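# Slide a reel fully onto the scanner glass

## Task

The reel currently overhangs the rim of the scanner's glass. Put it so that every part of it rests flat on the glass, with the face that was up still facing up. It must stay there by itself, not be held in place by a gripper. Afterwards open the gripper and pull the arm away.

## Robot and tools

Robot: two six-joint arms with parallel grippers, named left_arm and right_arm. The names are labels only. In the shared scene frame the origin sits on the table surface midway between the arm bases, +x runs out across the table, +z is up, and left_arm's base is on the +y side at (-0.039, +0.272, 0) m while right_arm's is at (+0.029, -0.357, 0) m. Positions are in metres.

execute_actions takes "actions", a list holding zero or one item, plus an optional "pictures" flag (true by default, giving images from cam_head_left, cam_head_right, cam_high, cam_low, cam_left_wrist, cam_right_wrist, each 504x504). An empty list sends nothing and just reports the state. An item with "rows" and optional "steps" (1 to 15, default 15, each step 1/30 s) is a motion. An item with only "steps" (up to 300) is a pause with no new command.

Each row is one flat list of 14 numbers covering both arms, even if only one should move: left_arm's waist, shoulder, elbow, wrist pitch, wrist yaw, wrist roll, gripper opening, then the same seven for right_arm. Joint values are absolute target angles in radians, in the same form as the Joint positions line, not offsets. Ranges per arm: waist -2.880 to 2.880, shoulder 0.000 to 3.142, elbow 0.000 to 3.019, wrist pitch -1.693 to 1.571, wrist yaw -1.571 to 1.571, wrist roll -2.094 to 2.094. True ends may differ by up to 0.019 rad. A target beyond a range end by more than 0.019 rad, and farther out than the current angle, makes the whole call be rejected with nothing sent. A target past the real end is clipped, and the result may say "joint sent to its limit" (possibly about an earlier motion); absence of that line proves nothing. The opening is an absolute value from -1 (shut) to +1 (fully open, about 0.094 m between pads). Rows are played one per step; if fewer rows than steps, the final row is held.

Motion is rate-limited: each step the commanded angle may lead the measured one by at most 0.264 (waist), 0.32 (shoulder), 0.276 (elbow), 0.33 (wrist pitch), 0.186 (wrist yaw), 0.522 (wrist roll) rad, and if the targets would move the gripper more than 70 mm from where it is, all are pulled back proportionally. Large moves therefore need several calls or waits. Between replies the arms keep heading to the last row until they settle or a step is HELD; after that, only a fresh action moves them further. Thinking and writing time passes in the simulation.

Result lines: per arm, end_effector_position (point between the finger pads, about 1 cm behind the tips) and end_effector_quat_wxyz in the scene frame; these can be somewhat off, more at long reach. Fingers point along the gripper's +z and close along its y axis. Joint positions and Joint velocities list each arm's six joints (rad, rad/s) then pad gap (m, m/s). grip_measured is the measured opening on the command scale. Joint torques follow the joint order and include offsets, friction and noise, so they are only rough contact hints. "joint command not followed" means a clearance check altered or blocked some targets; HELD marks steps on which a row was not fully sent. MOTOR HOT warns from 85 °C; at 100 °C an OVER-TEMPERATURE FAULT drops that arm, so avoid long heavy holds.

Gripping: the fingers go to the commanded value on the grip_measured scale (each gripper reads off by up to about 1 mm). To hold, command roughly 0.03 below grip_measured; smaller gaps hold more gently. Pads push up to about 50-62 N each, less on thin parts, with a brief spike at first contact.

zoom_image takes "camera" (one of the six names) and "region" [x0, y0, x1, y1] in that camera's pixels, origin top-left, at most 504 by 504, and returns an enlarged view of the latest image. Camera calibration (pinhole plus radial distortion, T_world_to_cam) is given for projecting points; fixed cameras can be off by a couple of degrees and millimetres, and wrist camera poses follow the arm's reported joints.

read_manual with optional "section" ("licences") only returns licence text. finished_scene with "scene" (the current number) ends the scene irreversibly and grades it; the reel must already rest fully on the glass, right side up, untouched by the robot. Replying without any tool call ends everything.

Avoid: knocking or pushing anything off the table, dropping or flipping the reel, slamming, pressing hard against surfaces, and letting the two arms collide or push on each other. Brief external tugs on held parts or nudges to loose objects may occur, so check the reel's final position after releasing and retreating. Smooth, efficient motion is preferred.

Each tool is called after "Call:" as name([rows], argument=value, ...), one row to a line, values as JSON.

## Session

Call:
execute_actions(actions=[])

Scene clock: 0.00 s of 4800.00 s.
left_arm: end_effector_position=(+0.7425, +0.7353, +0.1909) grip_measured=+1.000 end_effector_quat_wxyz=(+0.519, +0.082, +0.851, -0.022) | right_arm: end_effector_position=(+0.5084, +0.0537, +0.2005) grip_measured=+1.000 end_effector_quat_wxyz=(+0.113, -0.560, +0.812, -0.119)
Joint positions: left_arm=[ 0.761  2.436  2.409 -0.612  0.686  0.493  0.094] | right_arm=[ 0.752  1.889  1.803 -1.298  0.274 -0.451  0.094]
Joint velocities: left_arm=[-0.015 -0.005 -0.002  0.002  0.007  0.022  0.   ] | right_arm=[ 0.015  0.005  0.002  0.007 -0.037  0.022  0.   ]
Joint torques (N m, as the arm reports them, + toward a larger angle): no reading
camera_calibration (this result's frames):
cam_left_wrist: T_world_to_cam=[[-0.17288, -0.983367, -0.0557035, 0.862375], [-0.872693, 0.179152, -0.454215, 0.611786], [0.456639, -0.0299124, -0.889149, -0.0224199], [0, 0, 0, 1]] pos_world=[0.693226, 0.737757, 0.305985]
cam_right_wrist: T_world_to_cam=[[0.880261, -0.347112, 0.323502, -0.495666], [-0.471432, -0.717077, 0.513374, 0.185479], [0.0537771, -0.604412, -0.794855, 0.287781], [0, 0, 0, 1]] pos_world=[0.50828, 0.134889, 0.293873]

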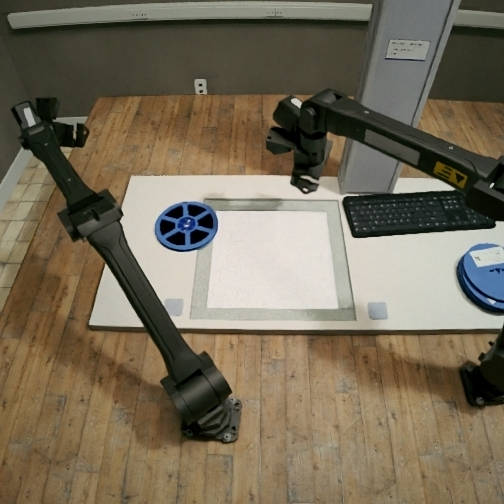

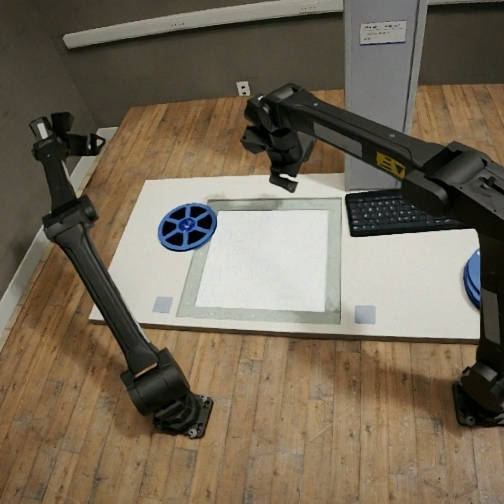

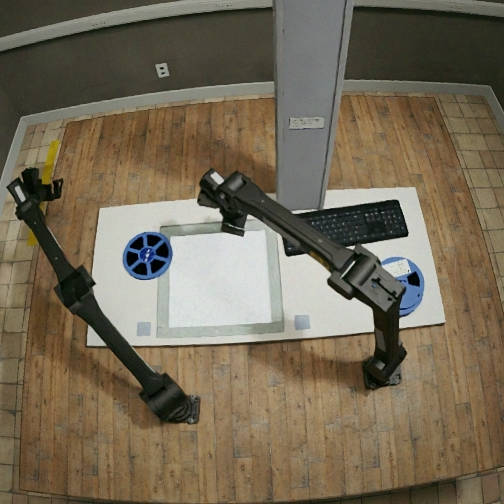

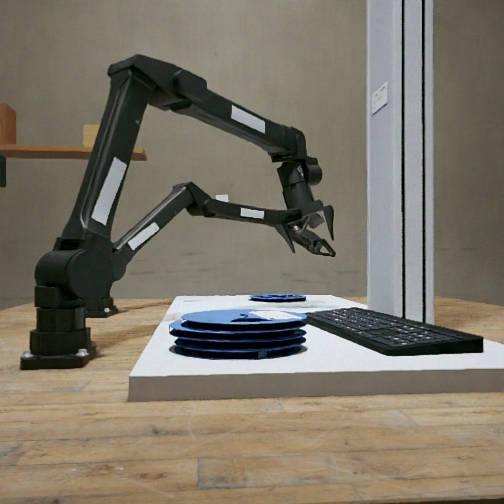

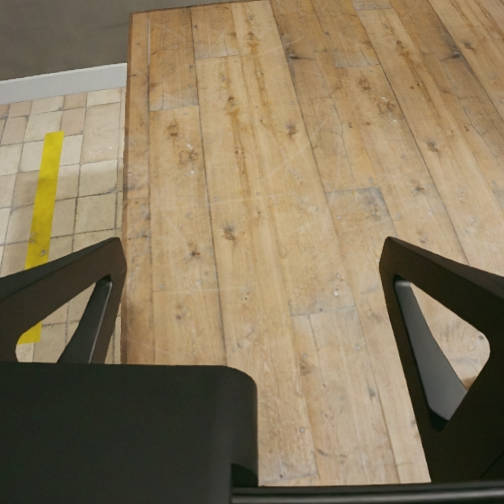

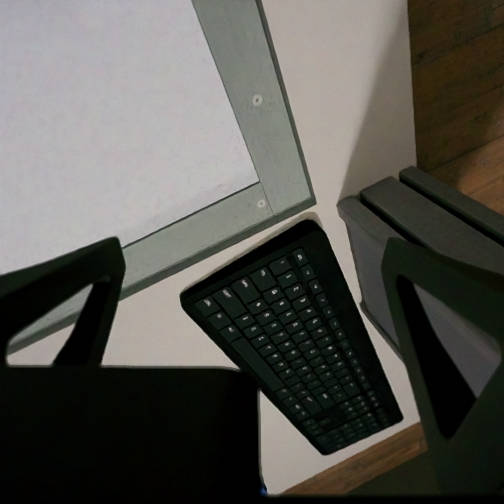

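Call:
execute_actions([
  {"rows": [[0.74,2.35,2.35,-0.62,0.6,0.4,1, 0.72,1.82,1.72,-1.29,0.25,-0.5,1],[0.72,2.25,2.27,-0.65,0.5,0.3,1, 0.68,1.74,1.62,-1.28,0.2,-0.55,1],[0.70,2.15,2.17,-0.70,0.4,0.15,1, 0.64,1.66,1.52,-1.27,0.15,-0.6,1],[0.68,2.08,2.07,-0.78,0.3,0,1, 0.6,1.58,1.42,-1.26,0.1,-0.65,1],[0.66,2.04,1.98,-0.86,0.25,-0.15,1, 0.55,1.5,1.3,-1.24,0.05,-0.7,1],[0.64,2.01,1.92,-0.95,0.2,-0.3,1, 0.5,1.42,1.2,-1.22,0,-0.75,1],[0.62,1.99,1.86,-1.04,0.15,-0.45,1, 0.45,1.36,1.1,-1.2,0,-0.8,1],[0.59,1.97,1.81,-1.12,0.1,-0.55,1, 0.4,1.3,1.0,-1.19,0,-0.85,1],[0.56,1.95,1.77,-1.2,0.05,-0.65,1, 0.35,1.25,0.92,-1.18,0,-0.88,1],[0.50,1.936,1.70,-1.322,0,-0.855,1, 0.30,1.20,0.85,-1.17,0,-0.9,1]], "steps": 15},
], pictures=false)

Call:
execute_actions([
  {"steps": 30},
])

Scene clock: 9.97 s of 4800.00 s.
left_arm: end_effector_position=(+0.5674, +0.5862, +0.1578) grip_measured=+1.000 end_effector_quat_wxyz=(+0.145, -0.298, +0.944, +0.007) | right_arm: end_effector_position=(+0.3930, -0.1964, +0.1623) grip_measured=+1.000 end_effector_quat_wxyz=(+0.038, -0.548, +0.836, -0.012)
Joint positions: left_arm=[ 0.593  1.983  1.833 -1.133  0.039 -0.127  0.094] | right_arm=[ 0.391  1.369  1.083 -1.206  0.012 -0.738  0.094]
Joint velocities: left_arm=[-0.679 -0.63  -0.833 -1.321 -0.462 -1.78   0.   ] | right_arm=[-1.158 -1.509 -1.619  0.281 -0.022 -0.593  0.   ]
Joint torques (N m, as the arm reports them, + toward a larger angle): left_arm=[ -0.49 -19.89   6.47   0.23  -0.15   0.17] | right_arm=[ 1.88 -9.74  7.11  0.54 -0.42 -0.05]
Steps of this call (steps 1 to 90: nothing new was sent; then 6.47 s passed at rest; steps 91 to 105: all 15 steps of this action). Readings (joint positions):
91: left_arm=[0.759 2.430 2.401 -0.612 0.645 0.480] | right_arm=[0.750 1.886 1.793 -1.294 0.264 -0.457]
92: left_arm=[0.757 2.409 2.368 -0.615 0.578 0.454] | right_arm=[0.747 1.867 1.755 -1.285 0.231 -0.471]
94: left_arm=[0.750 2.347 2.272 -0.649 0.462 0.380] | right_arm=[0.731 1.804 1.633 -1.278 0.167 -0.505]
98: left_arm=[0.719 2.189 2.072 -0.818 0.259 0.187] | right_arm=[0.652 1.666 1.421 -1.266 0.057 -0.584]
105: the state above

Scene clock: 10.97 s of 4800.00 s.
left_arm: end_effector_position=(+0.5123, +0.5027, +0.1285) grip_measured=+1.000 end_effector_quat_wxyz=(+0.013, -0.583, +0.813, -0.004) | right_arm: end_effector_position=(+0.3228, -0.2621, +0.1276) grip_measured=+1.000 end_effector_quat_wxyz=(+0.013, -0.568, +0.823, -0.005)
Joint positions: left_arm=[ 0.503  1.932  1.704 -1.316  0.002 -0.846  0.094] | right_arm=[ 0.285  1.192  0.833 -1.185  0.002 -0.892  0.094]
Joint velocities: left_arm=[-0.015 -0.005  0.002  0.007 -0.007  0.022  0.   ] | right_arm=[-0.005  0.005 -0.007  0.007  0.066  0.022  0.   ]
Joint torques (N m, as the arm reports them, + toward a larger angle): left_arm=[ -0.34 -20.15   7.32  -0.27  -0.26   0.04] | right_arm=[ 1.05 -6.42 10.3   1.14 -0.26 -0.06]
Steps of this call (steps 1 to 30: the robot went on to your last target). Readings (joint positions):
1: left_arm=[0.570 1.963 1.803 -1.179 0.024 -0.200] | right_arm=[0.354 1.317 1.022 -1.199 0.010 -0.761]
2: left_arm=[0.545 1.946 1.773 -1.224 0.012 -0.295] | right_arm=[0.322 1.268 0.961 -1.193 0.009 -0.785]
4: left_arm=[0.501 1.927 1.726 -1.289 0.007 -0.484] | right_arm=[0.284 1.194 0.866 -1.192 0.008 -0.824]
8: left_arm=[0.462 1.931 1.704 -1.316 0.007 -0.698] | right_arm=[0.284 1.180 0.833 -1.189 0.003 -0.865]
30: the state above
camera_calibration (this result's frames):
cam_left_wrist: T_world_to_cam=[[0.942997, -0.331771, 0.0261556, -0.319293], [-0.287546, -0.772679, 0.565937, 0.471818], [-0.167552, -0.541198, -0.824033, 0.58868], [0, 0, 0, 1]] pos_world=[0.535396, 0.577224, 0.226424]
cam_right_wrist: T_world_to_cam=[[0.933295, -0.358124, 0.0265917, -0.400387], [-0.307211, -0.757876, 0.575539, -0.162684], [-0.185961, -0.545317, -0.817342, 0.144675], [0, 0, 0, 1]] pos_world=[0.350605, -0.187789, 0.222527]

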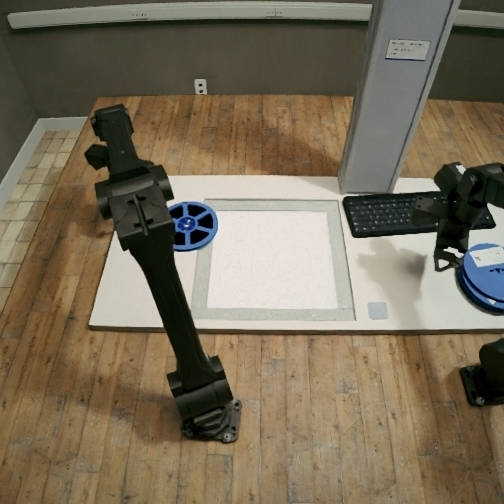

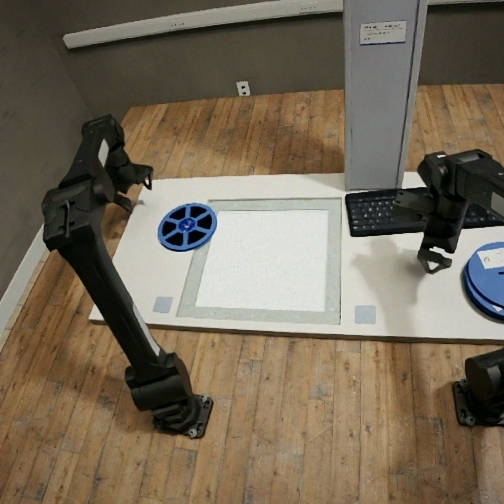

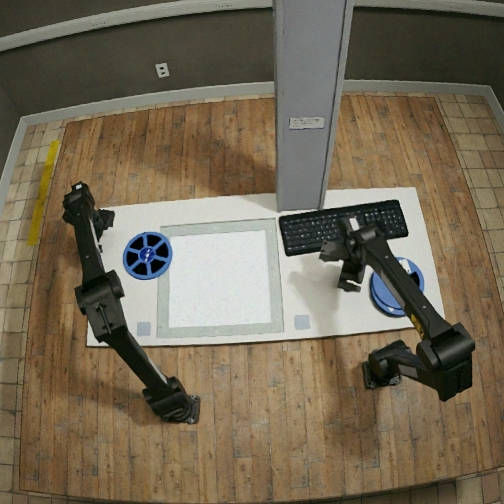

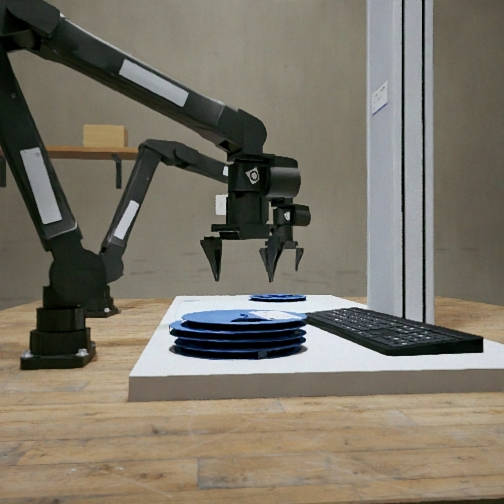

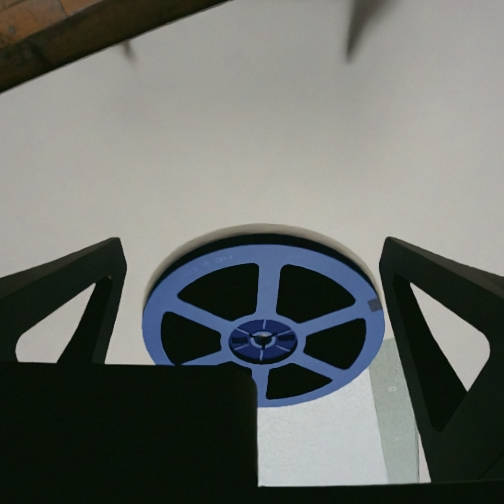

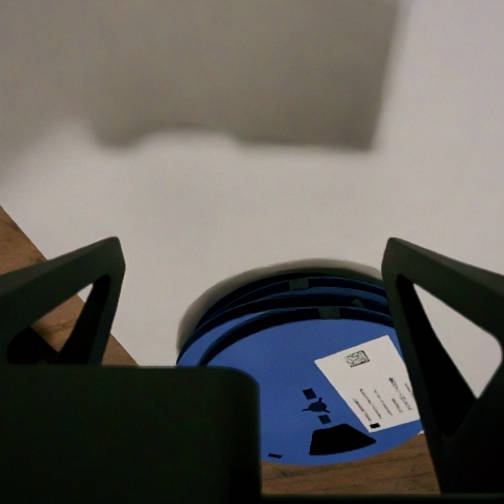

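Call:
execute_actions([
  {"rows": [[0.50,1.945,1.685,-1.29,0,-0.855,1, 0.30,1.20,0.85,-1.17,0,-0.9,1],[0.50,1.955,1.665,-1.26,0,-0.855,1, 0.30,1.20,0.85,-1.17,0,-0.9,1],[0.50,1.965,1.645,-1.23,0,-0.855,1, 0.30,1.20,0.85,-1.17,0,-0.9,1],[0.50,1.973,1.63,-1.205,0,-0.855,1, 0.30,1.20,0.85,-1.17,0,-0.9,1],[0.50,1.980,1.615,-1.185,0,-0.855,1, 0.30,1.20,0.85,-1.17,0,-0.9,1],[0.50,1.986,1.603,-1.165,0,-0.855,1, 0.30,1.20,0.85,-1.17,0,-0.9,1],[0.50,1.990,1.594,-1.15,0,-0.855,1, 0.30,1.20,0.85,-1.17,0,-0.9,1],[0.50,1.992,1.588,-1.14,0,-0.855,1, 0.30,1.20,0.85,-1.17,0,-0.9,1]], "steps": 15},
])

Scene clock: 13.53 s of 4800.00 s.
left_arm: end_effector_position=(+0.5086, +0.5012, +0.0486) grip_measured=+1.000 end_effector_quat_wxyz=(+0.005, -0.584, +0.812, -0.002) | right_arm: end_effector_position=(+0.3228, -0.2621, +0.1276) grip_measured=+1.000 end_effector_quat_wxyz=(+0.013, -0.568, +0.823, -0.005)
Joint positions: left_arm=[ 0.503  2.     1.59  -1.151  0.002 -0.848  0.094] | right_arm=[ 0.285  1.192  0.833 -1.185  0.002 -0.893  0.094]
Joint velocities: left_arm=[-0.005 -0.083 -0.017  0.066 -0.037 -0.037  0.   ] | right_arm=[ 0.005 -0.015 -0.002 -0.017  0.066  0.051  0.   ]
Joint torques (N m, as the arm reports them, + toward a larger angle): left_arm=[  0.53 -20.75   6.86   0.19  -0.23   0.07] | right_arm=[ 1.06 -6.36 10.36  1.15 -0.25 -0.06]
Steps of this call (steps 1 to 15: the robot went on to your last target; steps 16 to 62: nothing new was sent; steps 63 to 77: all 15 steps of this action). Readings (joint positions):
63: left_arm=[0.502 1.932 1.703 -1.313 0.002 -0.847] | right_arm=[0.285 1.192 0.833 -1.185 0.002 -0.893]
64: left_arm=[0.502 1.932 1.698 -1.302 0.002 -0.847] | right_arm=[0.285 1.192 0.833 -1.185 0.002 -0.893]
66: left_arm=[0.503 1.932 1.677 -1.258 0.002 -0.847] | right_arm=[0.285 1.192 0.833 -1.185 0.002 -0.893]
70: left_arm=[0.503 1.951 1.620 -1.178 0.002 -0.848] | right_arm=[0.285 1.192 0.833 -1.185 0.002 -0.893]
77: the state above
camera_calibration (this result's frames):
cam_left_wrist: T_world_to_cam=[[0.943936, -0.329841, 0.0137332, -0.315066], [-0.277253, -0.769484, 0.575348, 0.507486], [-0.179206, -0.5469, -0.817793, 0.529837], [0, 0, 0, 1]] pos_world=[0.533055, 0.576348, 0.145643]
cam_right_wrist: T_world_to_cam=[[0.933432, -0.357768, 0.0265975, -0.400338], [-0.306923, -0.757988, 0.575546, -0.162807], [-0.185751, -0.545396, -0.817337, 0.144586], [0, 0, 0, 1]] pos_world=[0.350576, -0.187777, 0.222526]

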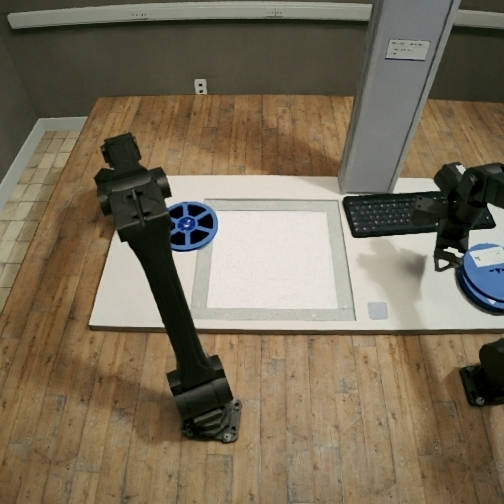

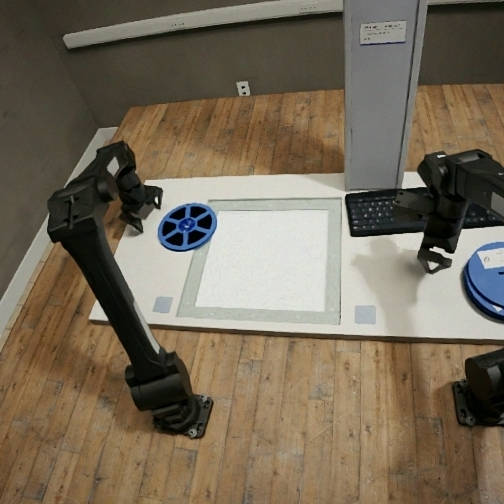

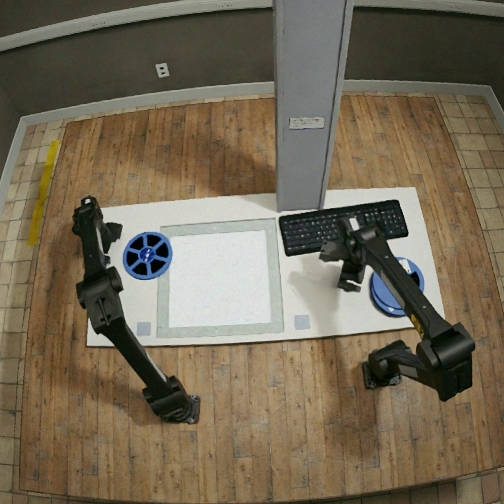

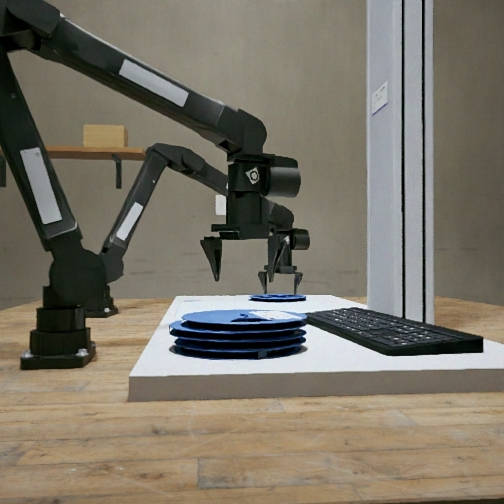

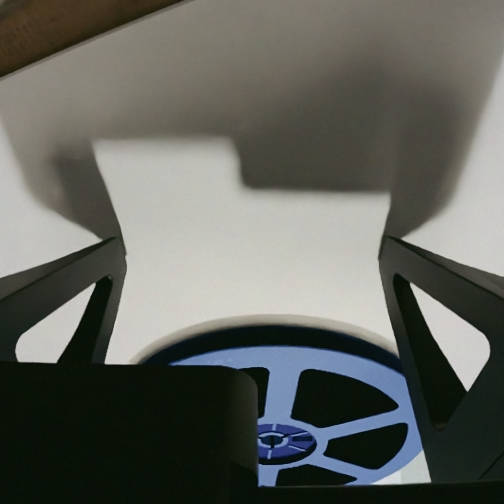

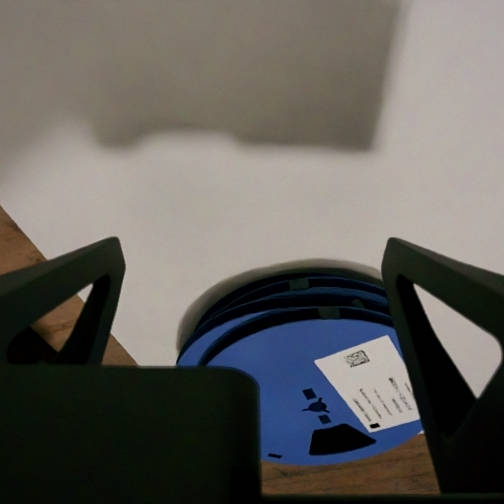

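Call:
zoom_image(camera="cam_low", region=[230, 255, 330, 315])

Call:
execute_actions(actions=[], pictures=false)

Region (230, 255, 330, 315) of cam_low's 504x504 image, scaled by 5.040, with more detail than that image has; it fills the top 302 rows of this view, and the rest is white.

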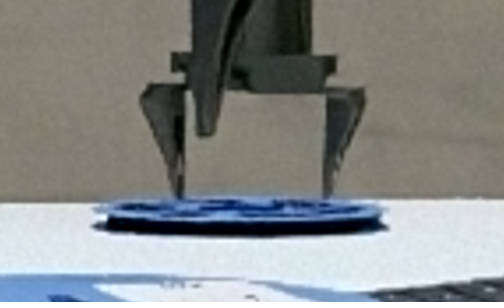

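Scene clock: 14.80 s of 4800.00 s.
left_arm: end_effector_position=(+0.5094, +0.5013, +0.0499) grip_measured=+1.000 end_effector_quat_wxyz=(+0.007, -0.583, +0.812, -0.002) | right_arm: end_effector_position=(+0.3228, -0.2621, +0.1276) grip_measured=+1.000 end_effector_quat_wxyz=(+0.013, -0.568, +0.823, -0.005)
Joint positions: left_arm=[ 0.502  1.997  1.59  -1.148  0.002 -0.848  0.094] | right_arm=[ 0.285  1.192  0.833 -1.185  0.002 -0.893  0.094]
Joint velocities: left_arm=[-0.005 -0.005  0.012  0.002 -0.007 -0.007  0.   ] | right_arm=[-0.015 -0.005 -0.017  0.012 -0.007  0.037  0.   ]
Joint torques (N m, as the arm reports them, + toward a larger angle): left_arm=[ -0.2  -20.58   6.93   0.25  -0.27   0.07] | right_arm=[ 1.03 -6.41 10.37  1.15 -0.25 -0.05]
Steps of this call (steps 1 to 15: the robot went on to your last target; steps 16 to 38: nothing new was sent). Readings (joint positions):
1: left_arm=[0.503 1.997 1.590 -1.149 0.002 -0.848] | right_arm=[0.285 1.192 0.833 -1.185 0.002 -0.893]
2: left_arm=[0.502 1.997 1.590 -1.149 0.002 -0.848] | right_arm=[0.285 1.192 0.833 -1.185 0.002 -0.893]
4: left_arm=[0.502 1.997 1.590 -1.148 0.002 -0.848] | right_arm=[0.285 1.192 0.833 -1.185 0.002 -0.893]
8: left_arm=[0.502 1.997 1.590 -1.148 0.002 -0.848] | right_arm=[0.285 1.192 0.833 -1.185 0.002 -0.893]
38: the state above
All arms were judged still, so your last target was given up. Only a new action makes them travel on or press farther. Fingers that are still opening or closing keep moving.

Call:
execute_actions([
  {"rows": [[0.492,1.975,1.582,-1.138,0,-0.862,1, 0.30,1.20,0.85,-1.17,0,-0.9,1],[0.486,1.966,1.575,-1.135,0,-0.868,1, 0.30,1.20,0.85,-1.17,0,-0.9,1],[0.481,1.960,1.567,-1.132,0,-0.873,1, 0.30,1.20,0.85,-1.17,0,-0.9,1],[0.476,1.954,1.559,-1.129,0,-0.878,1, 0.30,1.20,0.85,-1.17,0,-0.9,1],[0.471,1.948,1.550,-1.126,0,-0.883,1, 0.30,1.20,0.85,-1.17,0,-0.9,1],[0.466,1.943,1.542,-1.123,0,-0.888,1, 0.30,1.20,0.85,-1.17,0,-0.9,1],[0.461,1.937,1.533,-1.120,0,-0.893,1, 0.30,1.20,0.85,-1.17,0,-0.9,1],[0.456,1.932,1.525,-1.117,0,-0.898,1, 0.30,1.20,0.85,-1.17,0,-0.9,1],[0.451,1.926,1.516,-1.114,0,-0.903,1, 0.30,1.20,0.85,-1.17,0,-0.9,1],[0.446,1.921,1.508,-1.111,0,-0.908,1, 0.30,1.20,0.85,-1.17,0,-0.9,1],[0.441,1.915,1.499,-1.109,0,-0.913,1, 0.30,1.20,0.85,-1.17,0,-0.9,1],[0.436,1.910,1.490,-1.107,0,-0.918,1, 0.30,1.20,0.85,-1.17,0,-0.9,1],[0.431,1.905,1.482,-1.105,0,-0.922,1, 0.30,1.20,0.85,-1.17,0,-0.9,1],[0.427,1.900,1.473,-1.102,0,-0.926,1, 0.30,1.20,0.85,-1.17,0,-0.9,1],[0.423,1.895,1.465,-1.100,0,-0.930,1, 0.30,1.20,0.85,-1.17,0,-0.9,1]], "steps": 15},
])

Scene clock: 20.40 s of 4800.00 s.
left_arm: end_effector_position=(+0.5003, +0.4560, +0.0615) grip_measured=+1.000 end_effector_quat_wxyz=(+0.016, -0.579, +0.815, -0.006) | right_arm: end_effector_position=(+0.3228, -0.2621, +0.1276) grip_measured=+1.000 end_effector_quat_wxyz=(+0.013, -0.568, +0.823, -0.005)
Joint positions: left_arm=[ 0.435  1.915  1.492 -1.114  0.002 -0.904  0.094] | right_arm=[ 0.285  1.192  0.833 -1.185  0.002 -0.893  0.094]
Joint velocities: left_arm=[-0.181 -0.181 -0.252  0.046  0.037 -0.125  0.   ] | right_arm=[ 0.005 -0.015  0.007  0.002 -0.037 -0.022  0.   ]
Joint torques (N m, as the arm reports them, + toward a larger angle): left_arm=[  0.04 -19.79   6.01   0.27  -0.27   0.06] | right_arm=[ 1.06 -6.39 10.37  1.15 -0.25 -0.05]
Steps of this call (steps 1 to 90: nothing new was sent; then 2.10 s passed at rest; steps 91 to 105: all 15 steps of this action). Readings (joint positions):
91: left_arm=[0.502 1.997 1.590 -1.148 0.002 -0.849] | right_arm=[0.285 1.192 0.833 -1.185 0.002 -0.893]
92: left_arm=[0.502 1.996 1.589 -1.148 0.002 -0.851] | right_arm=[0.285 1.192 0.833 -1.185 0.002 -0.893]
94: left_arm=[0.499 1.989 1.581 -1.142 0.002 -0.857] | right_arm=[0.285 1.192 0.833 -1.185 0.002 -0.893]
98: left_arm=[0.482 1.962 1.549 -1.132 0.002 -0.873] | right_arm=[0.285 1.192 0.833 -1.185 0.002 -0.893]
105: the state above
camera_calibration (this result's frames):
cam_left_wrist: T_world_to_cam=[[0.939578, -0.340796, 0.032433, -0.316347], [-0.298846, -0.770314, 0.5633, 0.474938], [-0.166987, -0.538957, -0.825616, 0.504921], [0, 0, 0, 1]] pos_world=[0.523482, 0.530172, 0.159598]
cam_right_wrist: T_world_to_cam=[[0.933432, -0.357768, 0.0265975, -0.400338], [-0.306923, -0.757988, 0.575546, -0.162807], [-0.185751, -0.545396, -0.817337, 0.144586], [0, 0, 0, 1]] pos_world=[0.350576, -0.187777, 0.222526]

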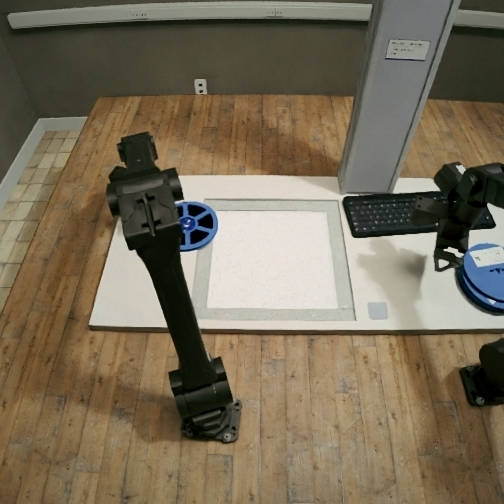

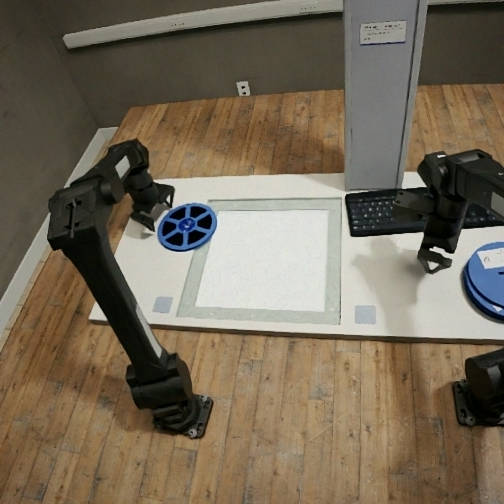

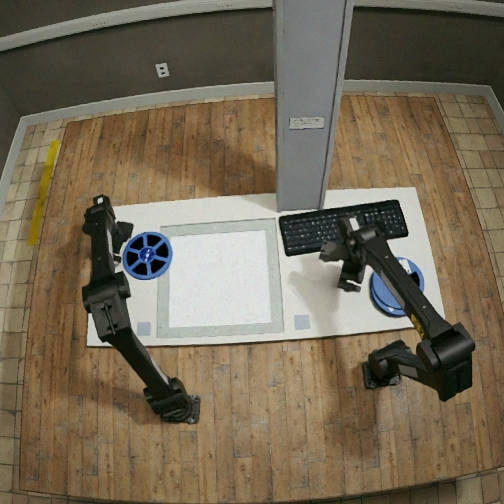

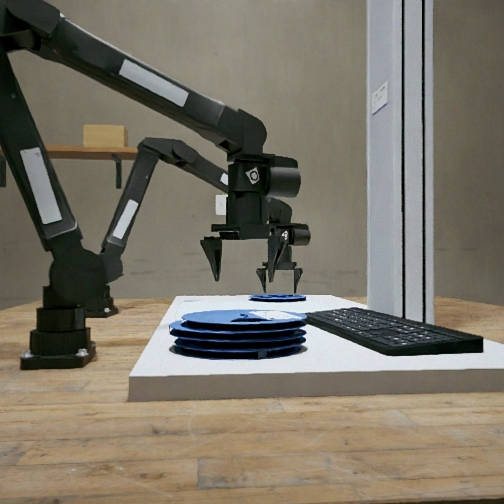

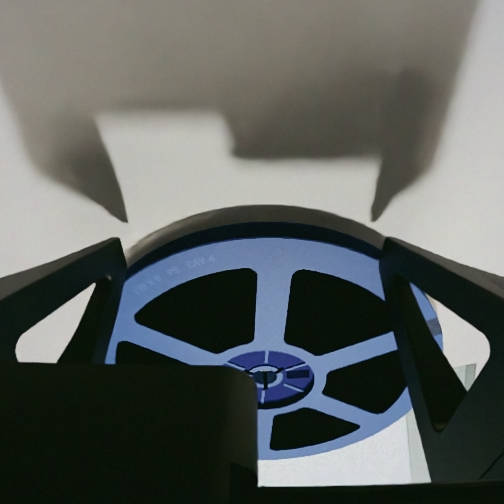

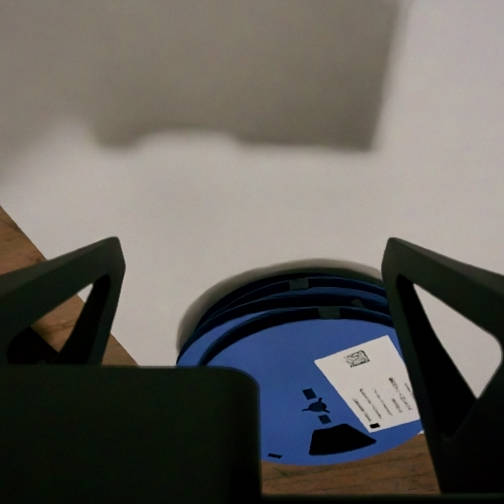

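Call:
execute_actions(actions=[])

Scene clock: 22.07 s of 4800.00 s.
left_arm: end_effector_position=(+0.4981, +0.4468, +0.0607) grip_measured=+1.000 end_effector_quat_wxyz=(+0.014, -0.581, +0.814, -0.005) | right_arm: end_effector_position=(+0.3228, -0.2621, +0.1276) grip_measured=+1.000 end_effector_quat_wxyz=(+0.013, -0.568, +0.823, -0.005)
Joint positions: left_arm=[ 0.421  1.906  1.476 -1.11   0.002 -0.922  0.094] | right_arm=[ 0.285  1.192  0.833 -1.185  0.002 -0.893  0.094]
Joint velocities: left_arm=[ 0.005  0.005  0.007 -0.002 -0.007 -0.022  0.   ] | right_arm=[-0.005 -0.005 -0.007 -0.012 -0.066 -0.022  0.   ]
Joint torques (N m, as the arm reports them, + toward a larger angle): left_arm=[  0.21 -19.81   6.21   0.32  -0.27   0.06] | right_arm=[ 1.06 -6.38 10.37  1.15 -0.25 -0.06]
Steps of this call (steps 1 to 30: the robot went on to your last target; steps 31 to 50: nothing new was sent). Readings (joint positions):
1: left_arm=[0.430 1.911 1.485 -1.113 0.002 -0.908] | right_arm=[0.285 1.192 0.833 -1.185 0.002 -0.893]
2: left_arm=[0.426 1.907 1.480 -1.113 0.002 -0.911] | right_arm=[0.285 1.192 0.833 -1.185 0.002 -0.893]
4: left_arm=[0.421 1.906 1.476 -1.113 0.002 -0.915] | right_arm=[0.285 1.192 0.833 -1.185 0.002 -0.893]
8: left_arm=[0.421 1.906 1.476 -1.110 0.002 -0.919] | right_arm=[0.285 1.192 0.833 -1.185 0.002 -0.893]
50: the state above
All arms were judged still, so your last target was given up. Only a new action makes them travel on or press farther. Fingers that are still opening or closing keep moving.
camera_calibration (this result's frames):
cam_left_wrist: T_world_to_cam=[[0.941093, -0.336807, 0.0300807, -0.319738], [-0.293872, -0.770621, 0.565493, 0.465154], [-0.167281, -0.541022, -0.824204, 0.499904], [0, 0, 0, 1]] pos_world=[0.521223, 0.521227, 0.158599]
cam_right_wrist: T_world_to_cam=[[0.933432, -0.357768, 0.0265975, -0.400338], [-0.306923, -0.757988, 0.575546, -0.162807], [-0.185751, -0.545396, -0.817337, 0.144586], [0, 0, 0, 1]] pos_world=[0.350576, -0.187777, 0.222526]

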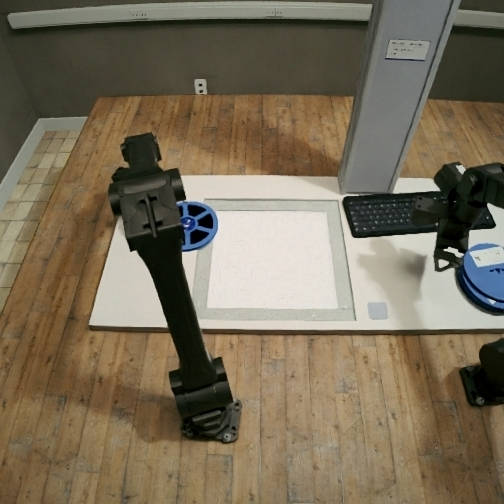

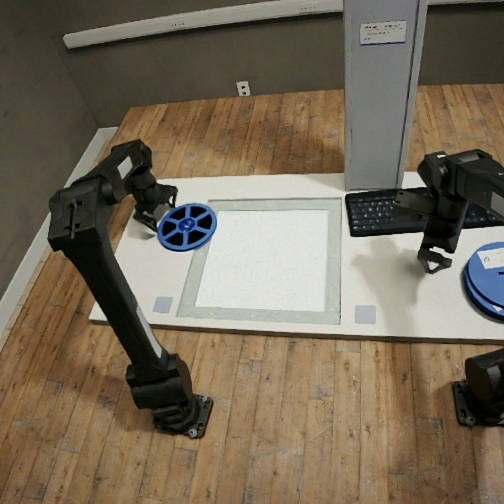

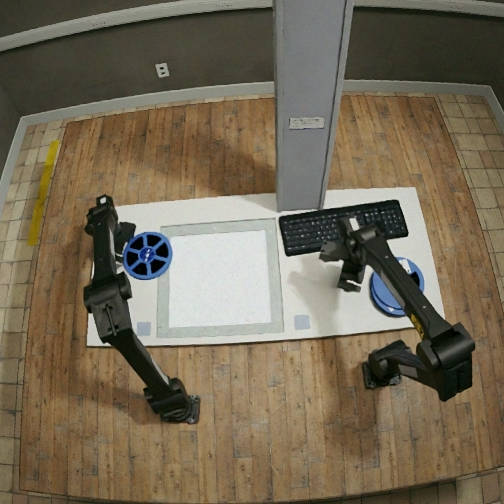

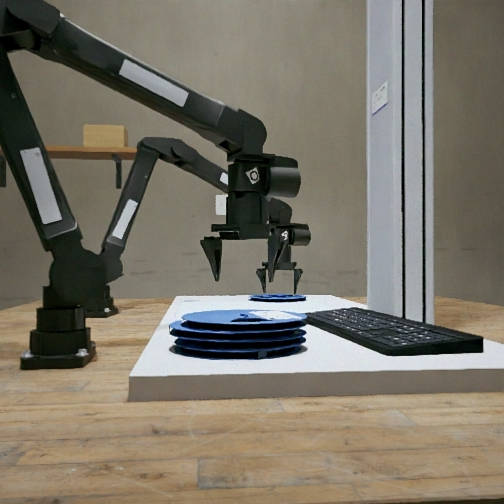

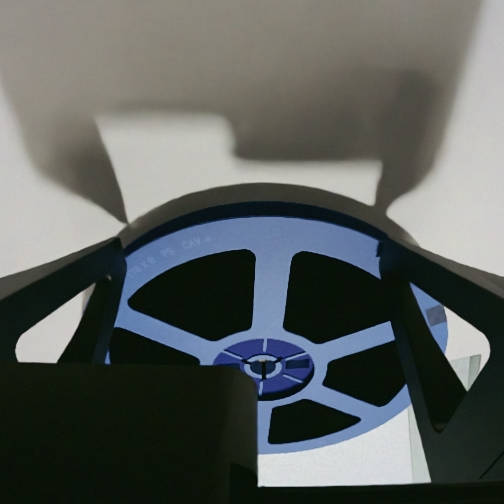

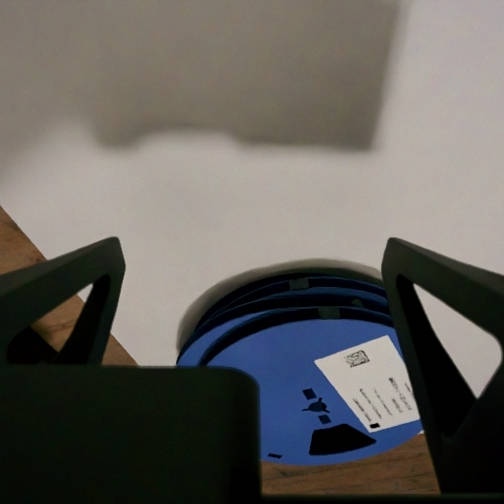

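Call:
execute_actions([
  {"rows": [[0.423,1.90,1.52,-1.11,0,-0.93,1, 0.30,1.20,0.85,-1.17,0,-0.9,1],[0.43,1.90,1.54,-1.115,0,-0.92,1, 0.30,1.20,0.85,-1.17,0,-0.9,1],[0.44,1.905,1.56,-1.12,0,-0.91,1, 0.30,1.20,0.85,-1.17,0,-0.9,1],[0.45,1.915,1.575,-1.125,0,-0.90,1, 0.30,1.20,0.85,-1.17,0,-0.9,1],[0.46,1.925,1.585,-1.13,0,-0.89,1, 0.30,1.20,0.85,-1.17,0,-0.9,1],[0.47,1.935,1.59,-1.135,0,-0.885,1, 0.30,1.20,0.85,-1.17,0,-0.9,1],[0.478,1.945,1.595,-1.14,0,-0.88,1, 0.30,1.20,0.85,-1.17,0,-0.9,1],[0.484,1.955,1.595,-1.145,0,-0.875,1, 0.30,1.20,0.85,-1.17,0,-0.9,1],[0.486,1.965,1.595,-1.15,0,-0.875,1, 0.30,1.20,0.85,-1.17,0,-0.9,1],[0.486,1.972,1.595,-1.15,0,-0.875,1, 0.30,1.20,0.85,-1.17,0,-0.9,1]], "steps": 15},
])

Scene clock: 26.17 s of 4800.00 s.
left_arm: end_effector_position=(+0.5023, +0.4928, +0.0617) grip_measured=+1.000 end_effector_quat_wxyz=(+0.014, -0.596, +0.803, -0.004) | right_arm: end_effector_position=(+0.3228, -0.2621, +0.1276) grip_measured=+1.000 end_effector_quat_wxyz=(+0.013, -0.568, +0.823, -0.005)
Joint positions: left_arm=[ 0.494  1.953  1.552 -1.14   0.001 -0.887  0.094] | right_arm=[ 0.285  1.192  0.833 -1.185  0.002 -0.893  0.094]
Joint velocities: left_arm=[ 0.034  0.142 -0.017 -0.037  0.007 -0.022  0.   ] | right_arm=[-0.015 -0.005  0.002  0.002  0.022 -0.007  0.   ]
Joint torques (N m, as the arm reports them, + toward a larger angle): left_arm=[ -0.78 -18.81  10.21  -0.52  -0.25   0.28] | right_arm=[ 1.02 -6.35 10.36  1.15 -0.25 -0.06]
Steps of this call (steps 1 to 90: nothing new was sent; then 0.60 s passed at rest; steps 91 to 105: all 15 steps of this action). Readings (joint positions):
91: left_arm=[0.421 1.906 1.476 -1.110 0.002 -0.922] | right_arm=[0.285 1.192 0.833 -1.185 0.002 -0.893]
92: left_arm=[0.421 1.906 1.476 -1.110 0.002 -0.922] | right_arm=[0.285 1.192 0.833 -1.185 0.002 -0.893]
94: left_arm=[0.423 1.907 1.483 -1.114 0.002 -0.919] | right_arm=[0.285 1.192 0.833 -1.185 0.002 -0.893]
98: left_arm=[0.446 1.919 1.529 -1.129 0.002 -0.902] | right_arm=[0.285 1.192 0.833 -1.185 0.002 -0.893]
105: the state above
camera_calibration (this result's frames):
cam_left_wrist: T_world_to_cam=[[0.952952, -0.301767, 0.0286256, -0.331399], [-0.264471, -0.781584, 0.564961, 0.491961], [-0.148113, -0.545952, -0.824621, 0.519202], [0, 0, 0, 1]] pos_world=[0.522817, 0.567963, 0.159692]
cam_right_wrist: T_world_to_cam=[[0.933432, -0.357768, 0.0265975, -0.400338], [-0.306923, -0.757988, 0.575546, -0.162807], [-0.185751, -0.545396, -0.817337, 0.144586], [0, 0, 0, 1]] pos_world=[0.350576, -0.187777, 0.222526]

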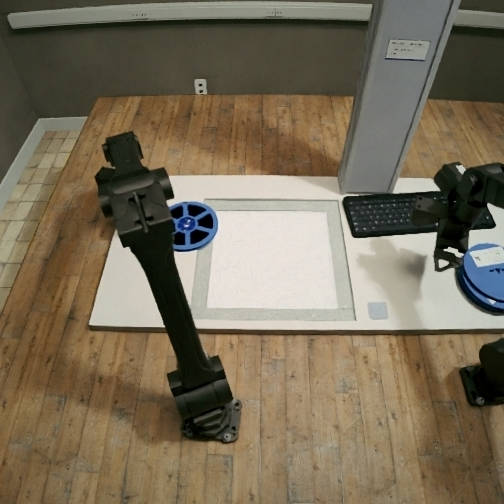

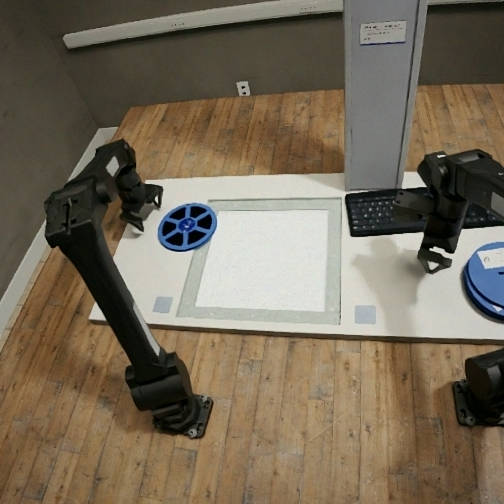

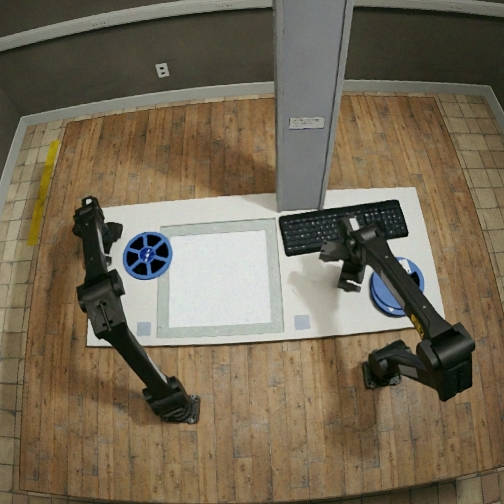

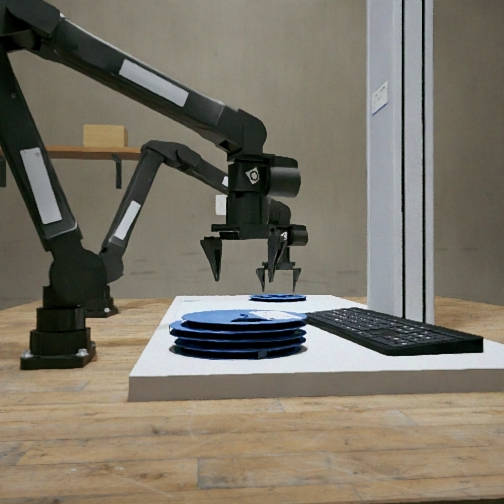

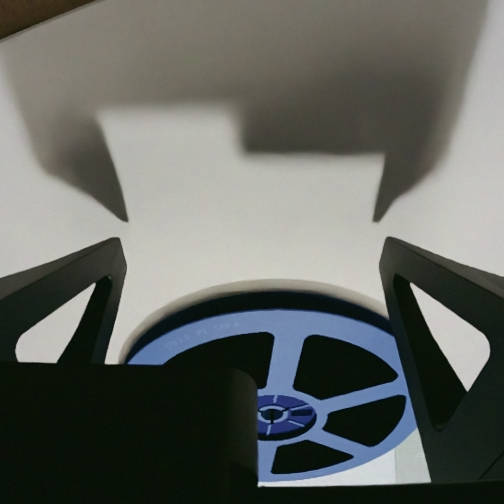

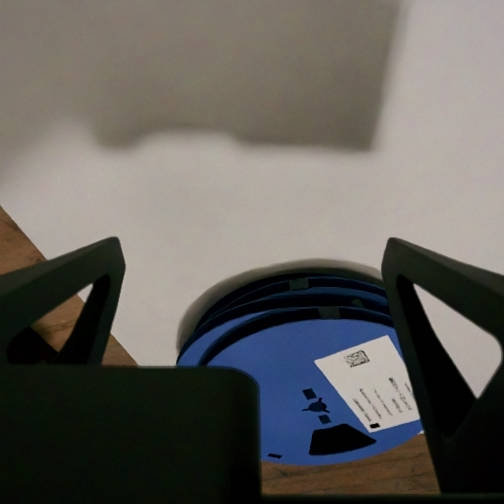

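Call:
execute_actions(actions=[])

Scene clock: 27.37 s of 4800.00 s.
left_arm: end_effector_position=(+0.5013, +0.4919, +0.0546) grip_measured=+1.000 end_effector_quat_wxyz=(+0.007, -0.594, +0.805, -0.002) | right_arm: end_effector_position=(+0.3228, -0.2621, +0.1276) grip_measured=+1.000 end_effector_quat_wxyz=(+0.013, -0.568, +0.823, -0.005)
Joint positions: left_arm=[ 0.493  1.965  1.552 -1.142  0.001 -0.883  0.094] | right_arm=[ 0.285  1.192  0.833 -1.185  0.002 -0.893  0.094]
Joint velocities: left_arm=[-0.015  0.015  0.002  0.007 -0.022 -0.051  0.   ] | right_arm=[-0.005  0.005 -0.022 -0.007  0.037  0.051  0.   ]
Joint torques (N m, as the arm reports them, + toward a larger angle): left_arm=[ -0.47 -18.69  10.08  -0.37  -0.25   0.23] | right_arm=[ 1.04 -6.37 10.36  1.15 -0.25 -0.05]
Steps of this call (steps 1 to 30: the robot went on to your last target; steps 31 to 36: nothing new was sent). Readings (joint positions):
1: left_arm=[0.494 1.957 1.552 -1.141 0.001 -0.886] | right_arm=[0.285 1.192 0.833 -1.185 0.002 -0.893]
2: left_arm=[0.494 1.961 1.552 -1.142 0.001 -0.885] | right_arm=[0.285 1.192 0.833 -1.185 0.002 -0.893]
4: left_arm=[0.493 1.965 1.552 -1.142 0.001 -0.885] | right_arm=[0.285 1.192 0.833 -1.185 0.002 -0.893]
8: left_arm=[0.493 1.965 1.552 -1.142 0.001 -0.883] | right_arm=[0.285 1.192 0.833 -1.185 0.002 -0.893]
36: the state above
All arms were judged still, so your last target was given up. Only a new action makes them travel on or press farther. Fingers that are still opening or closing keep moving.
camera_calibration (this result's frames):
cam_left_wrist: T_world_to_cam=[[0.951748, -0.306367, 0.0177566, -0.327034], [-0.26089, -0.77729, 0.572501, 0.490672], [-0.161593, -0.549509, -0.819712, 0.520954], [0, 0, 0, 1]] pos_world=[0.523448, 0.567471, 0.151929]
cam_right_wrist: T_world_to_cam=[[0.933432, -0.357768, 0.0265975, -0.400338], [-0.306923, -0.757988, 0.575546, -0.162807], [-0.185751, -0.545396, -0.817337, 0.144586], [0, 0, 0, 1]] pos_world=[0.350576, -0.187777, 0.222526]

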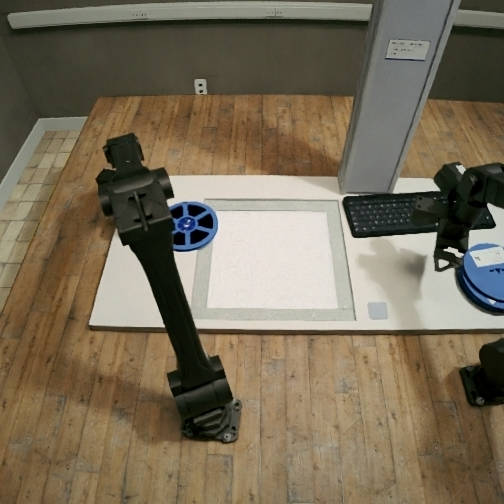

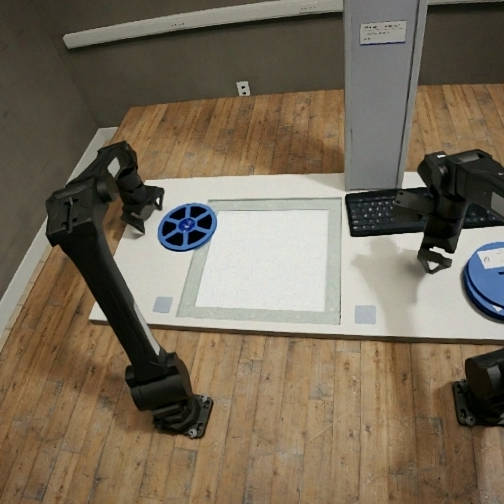

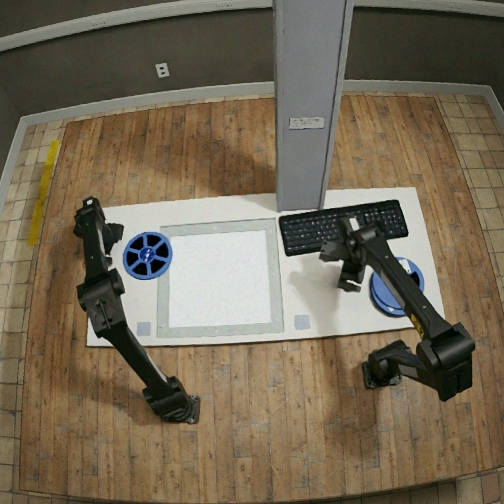

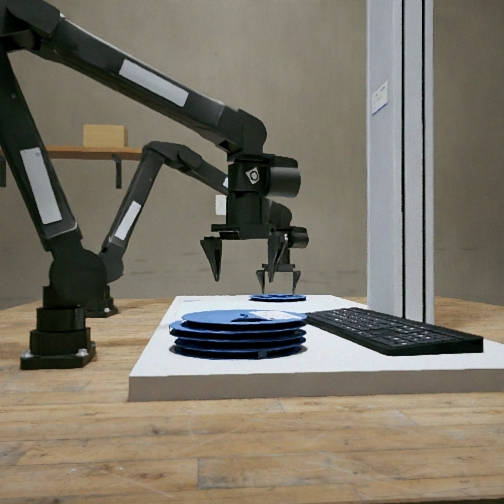

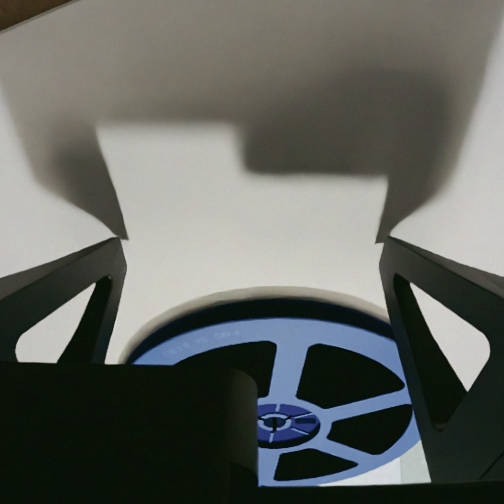

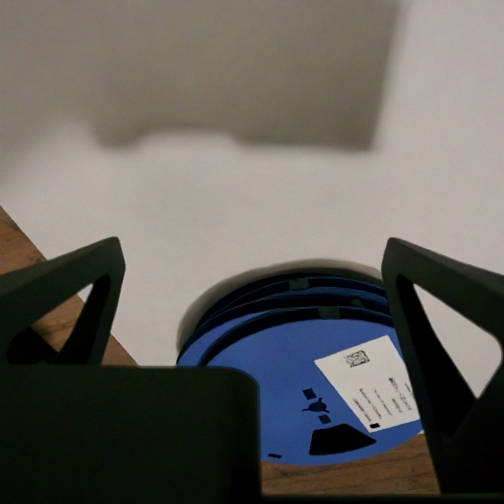

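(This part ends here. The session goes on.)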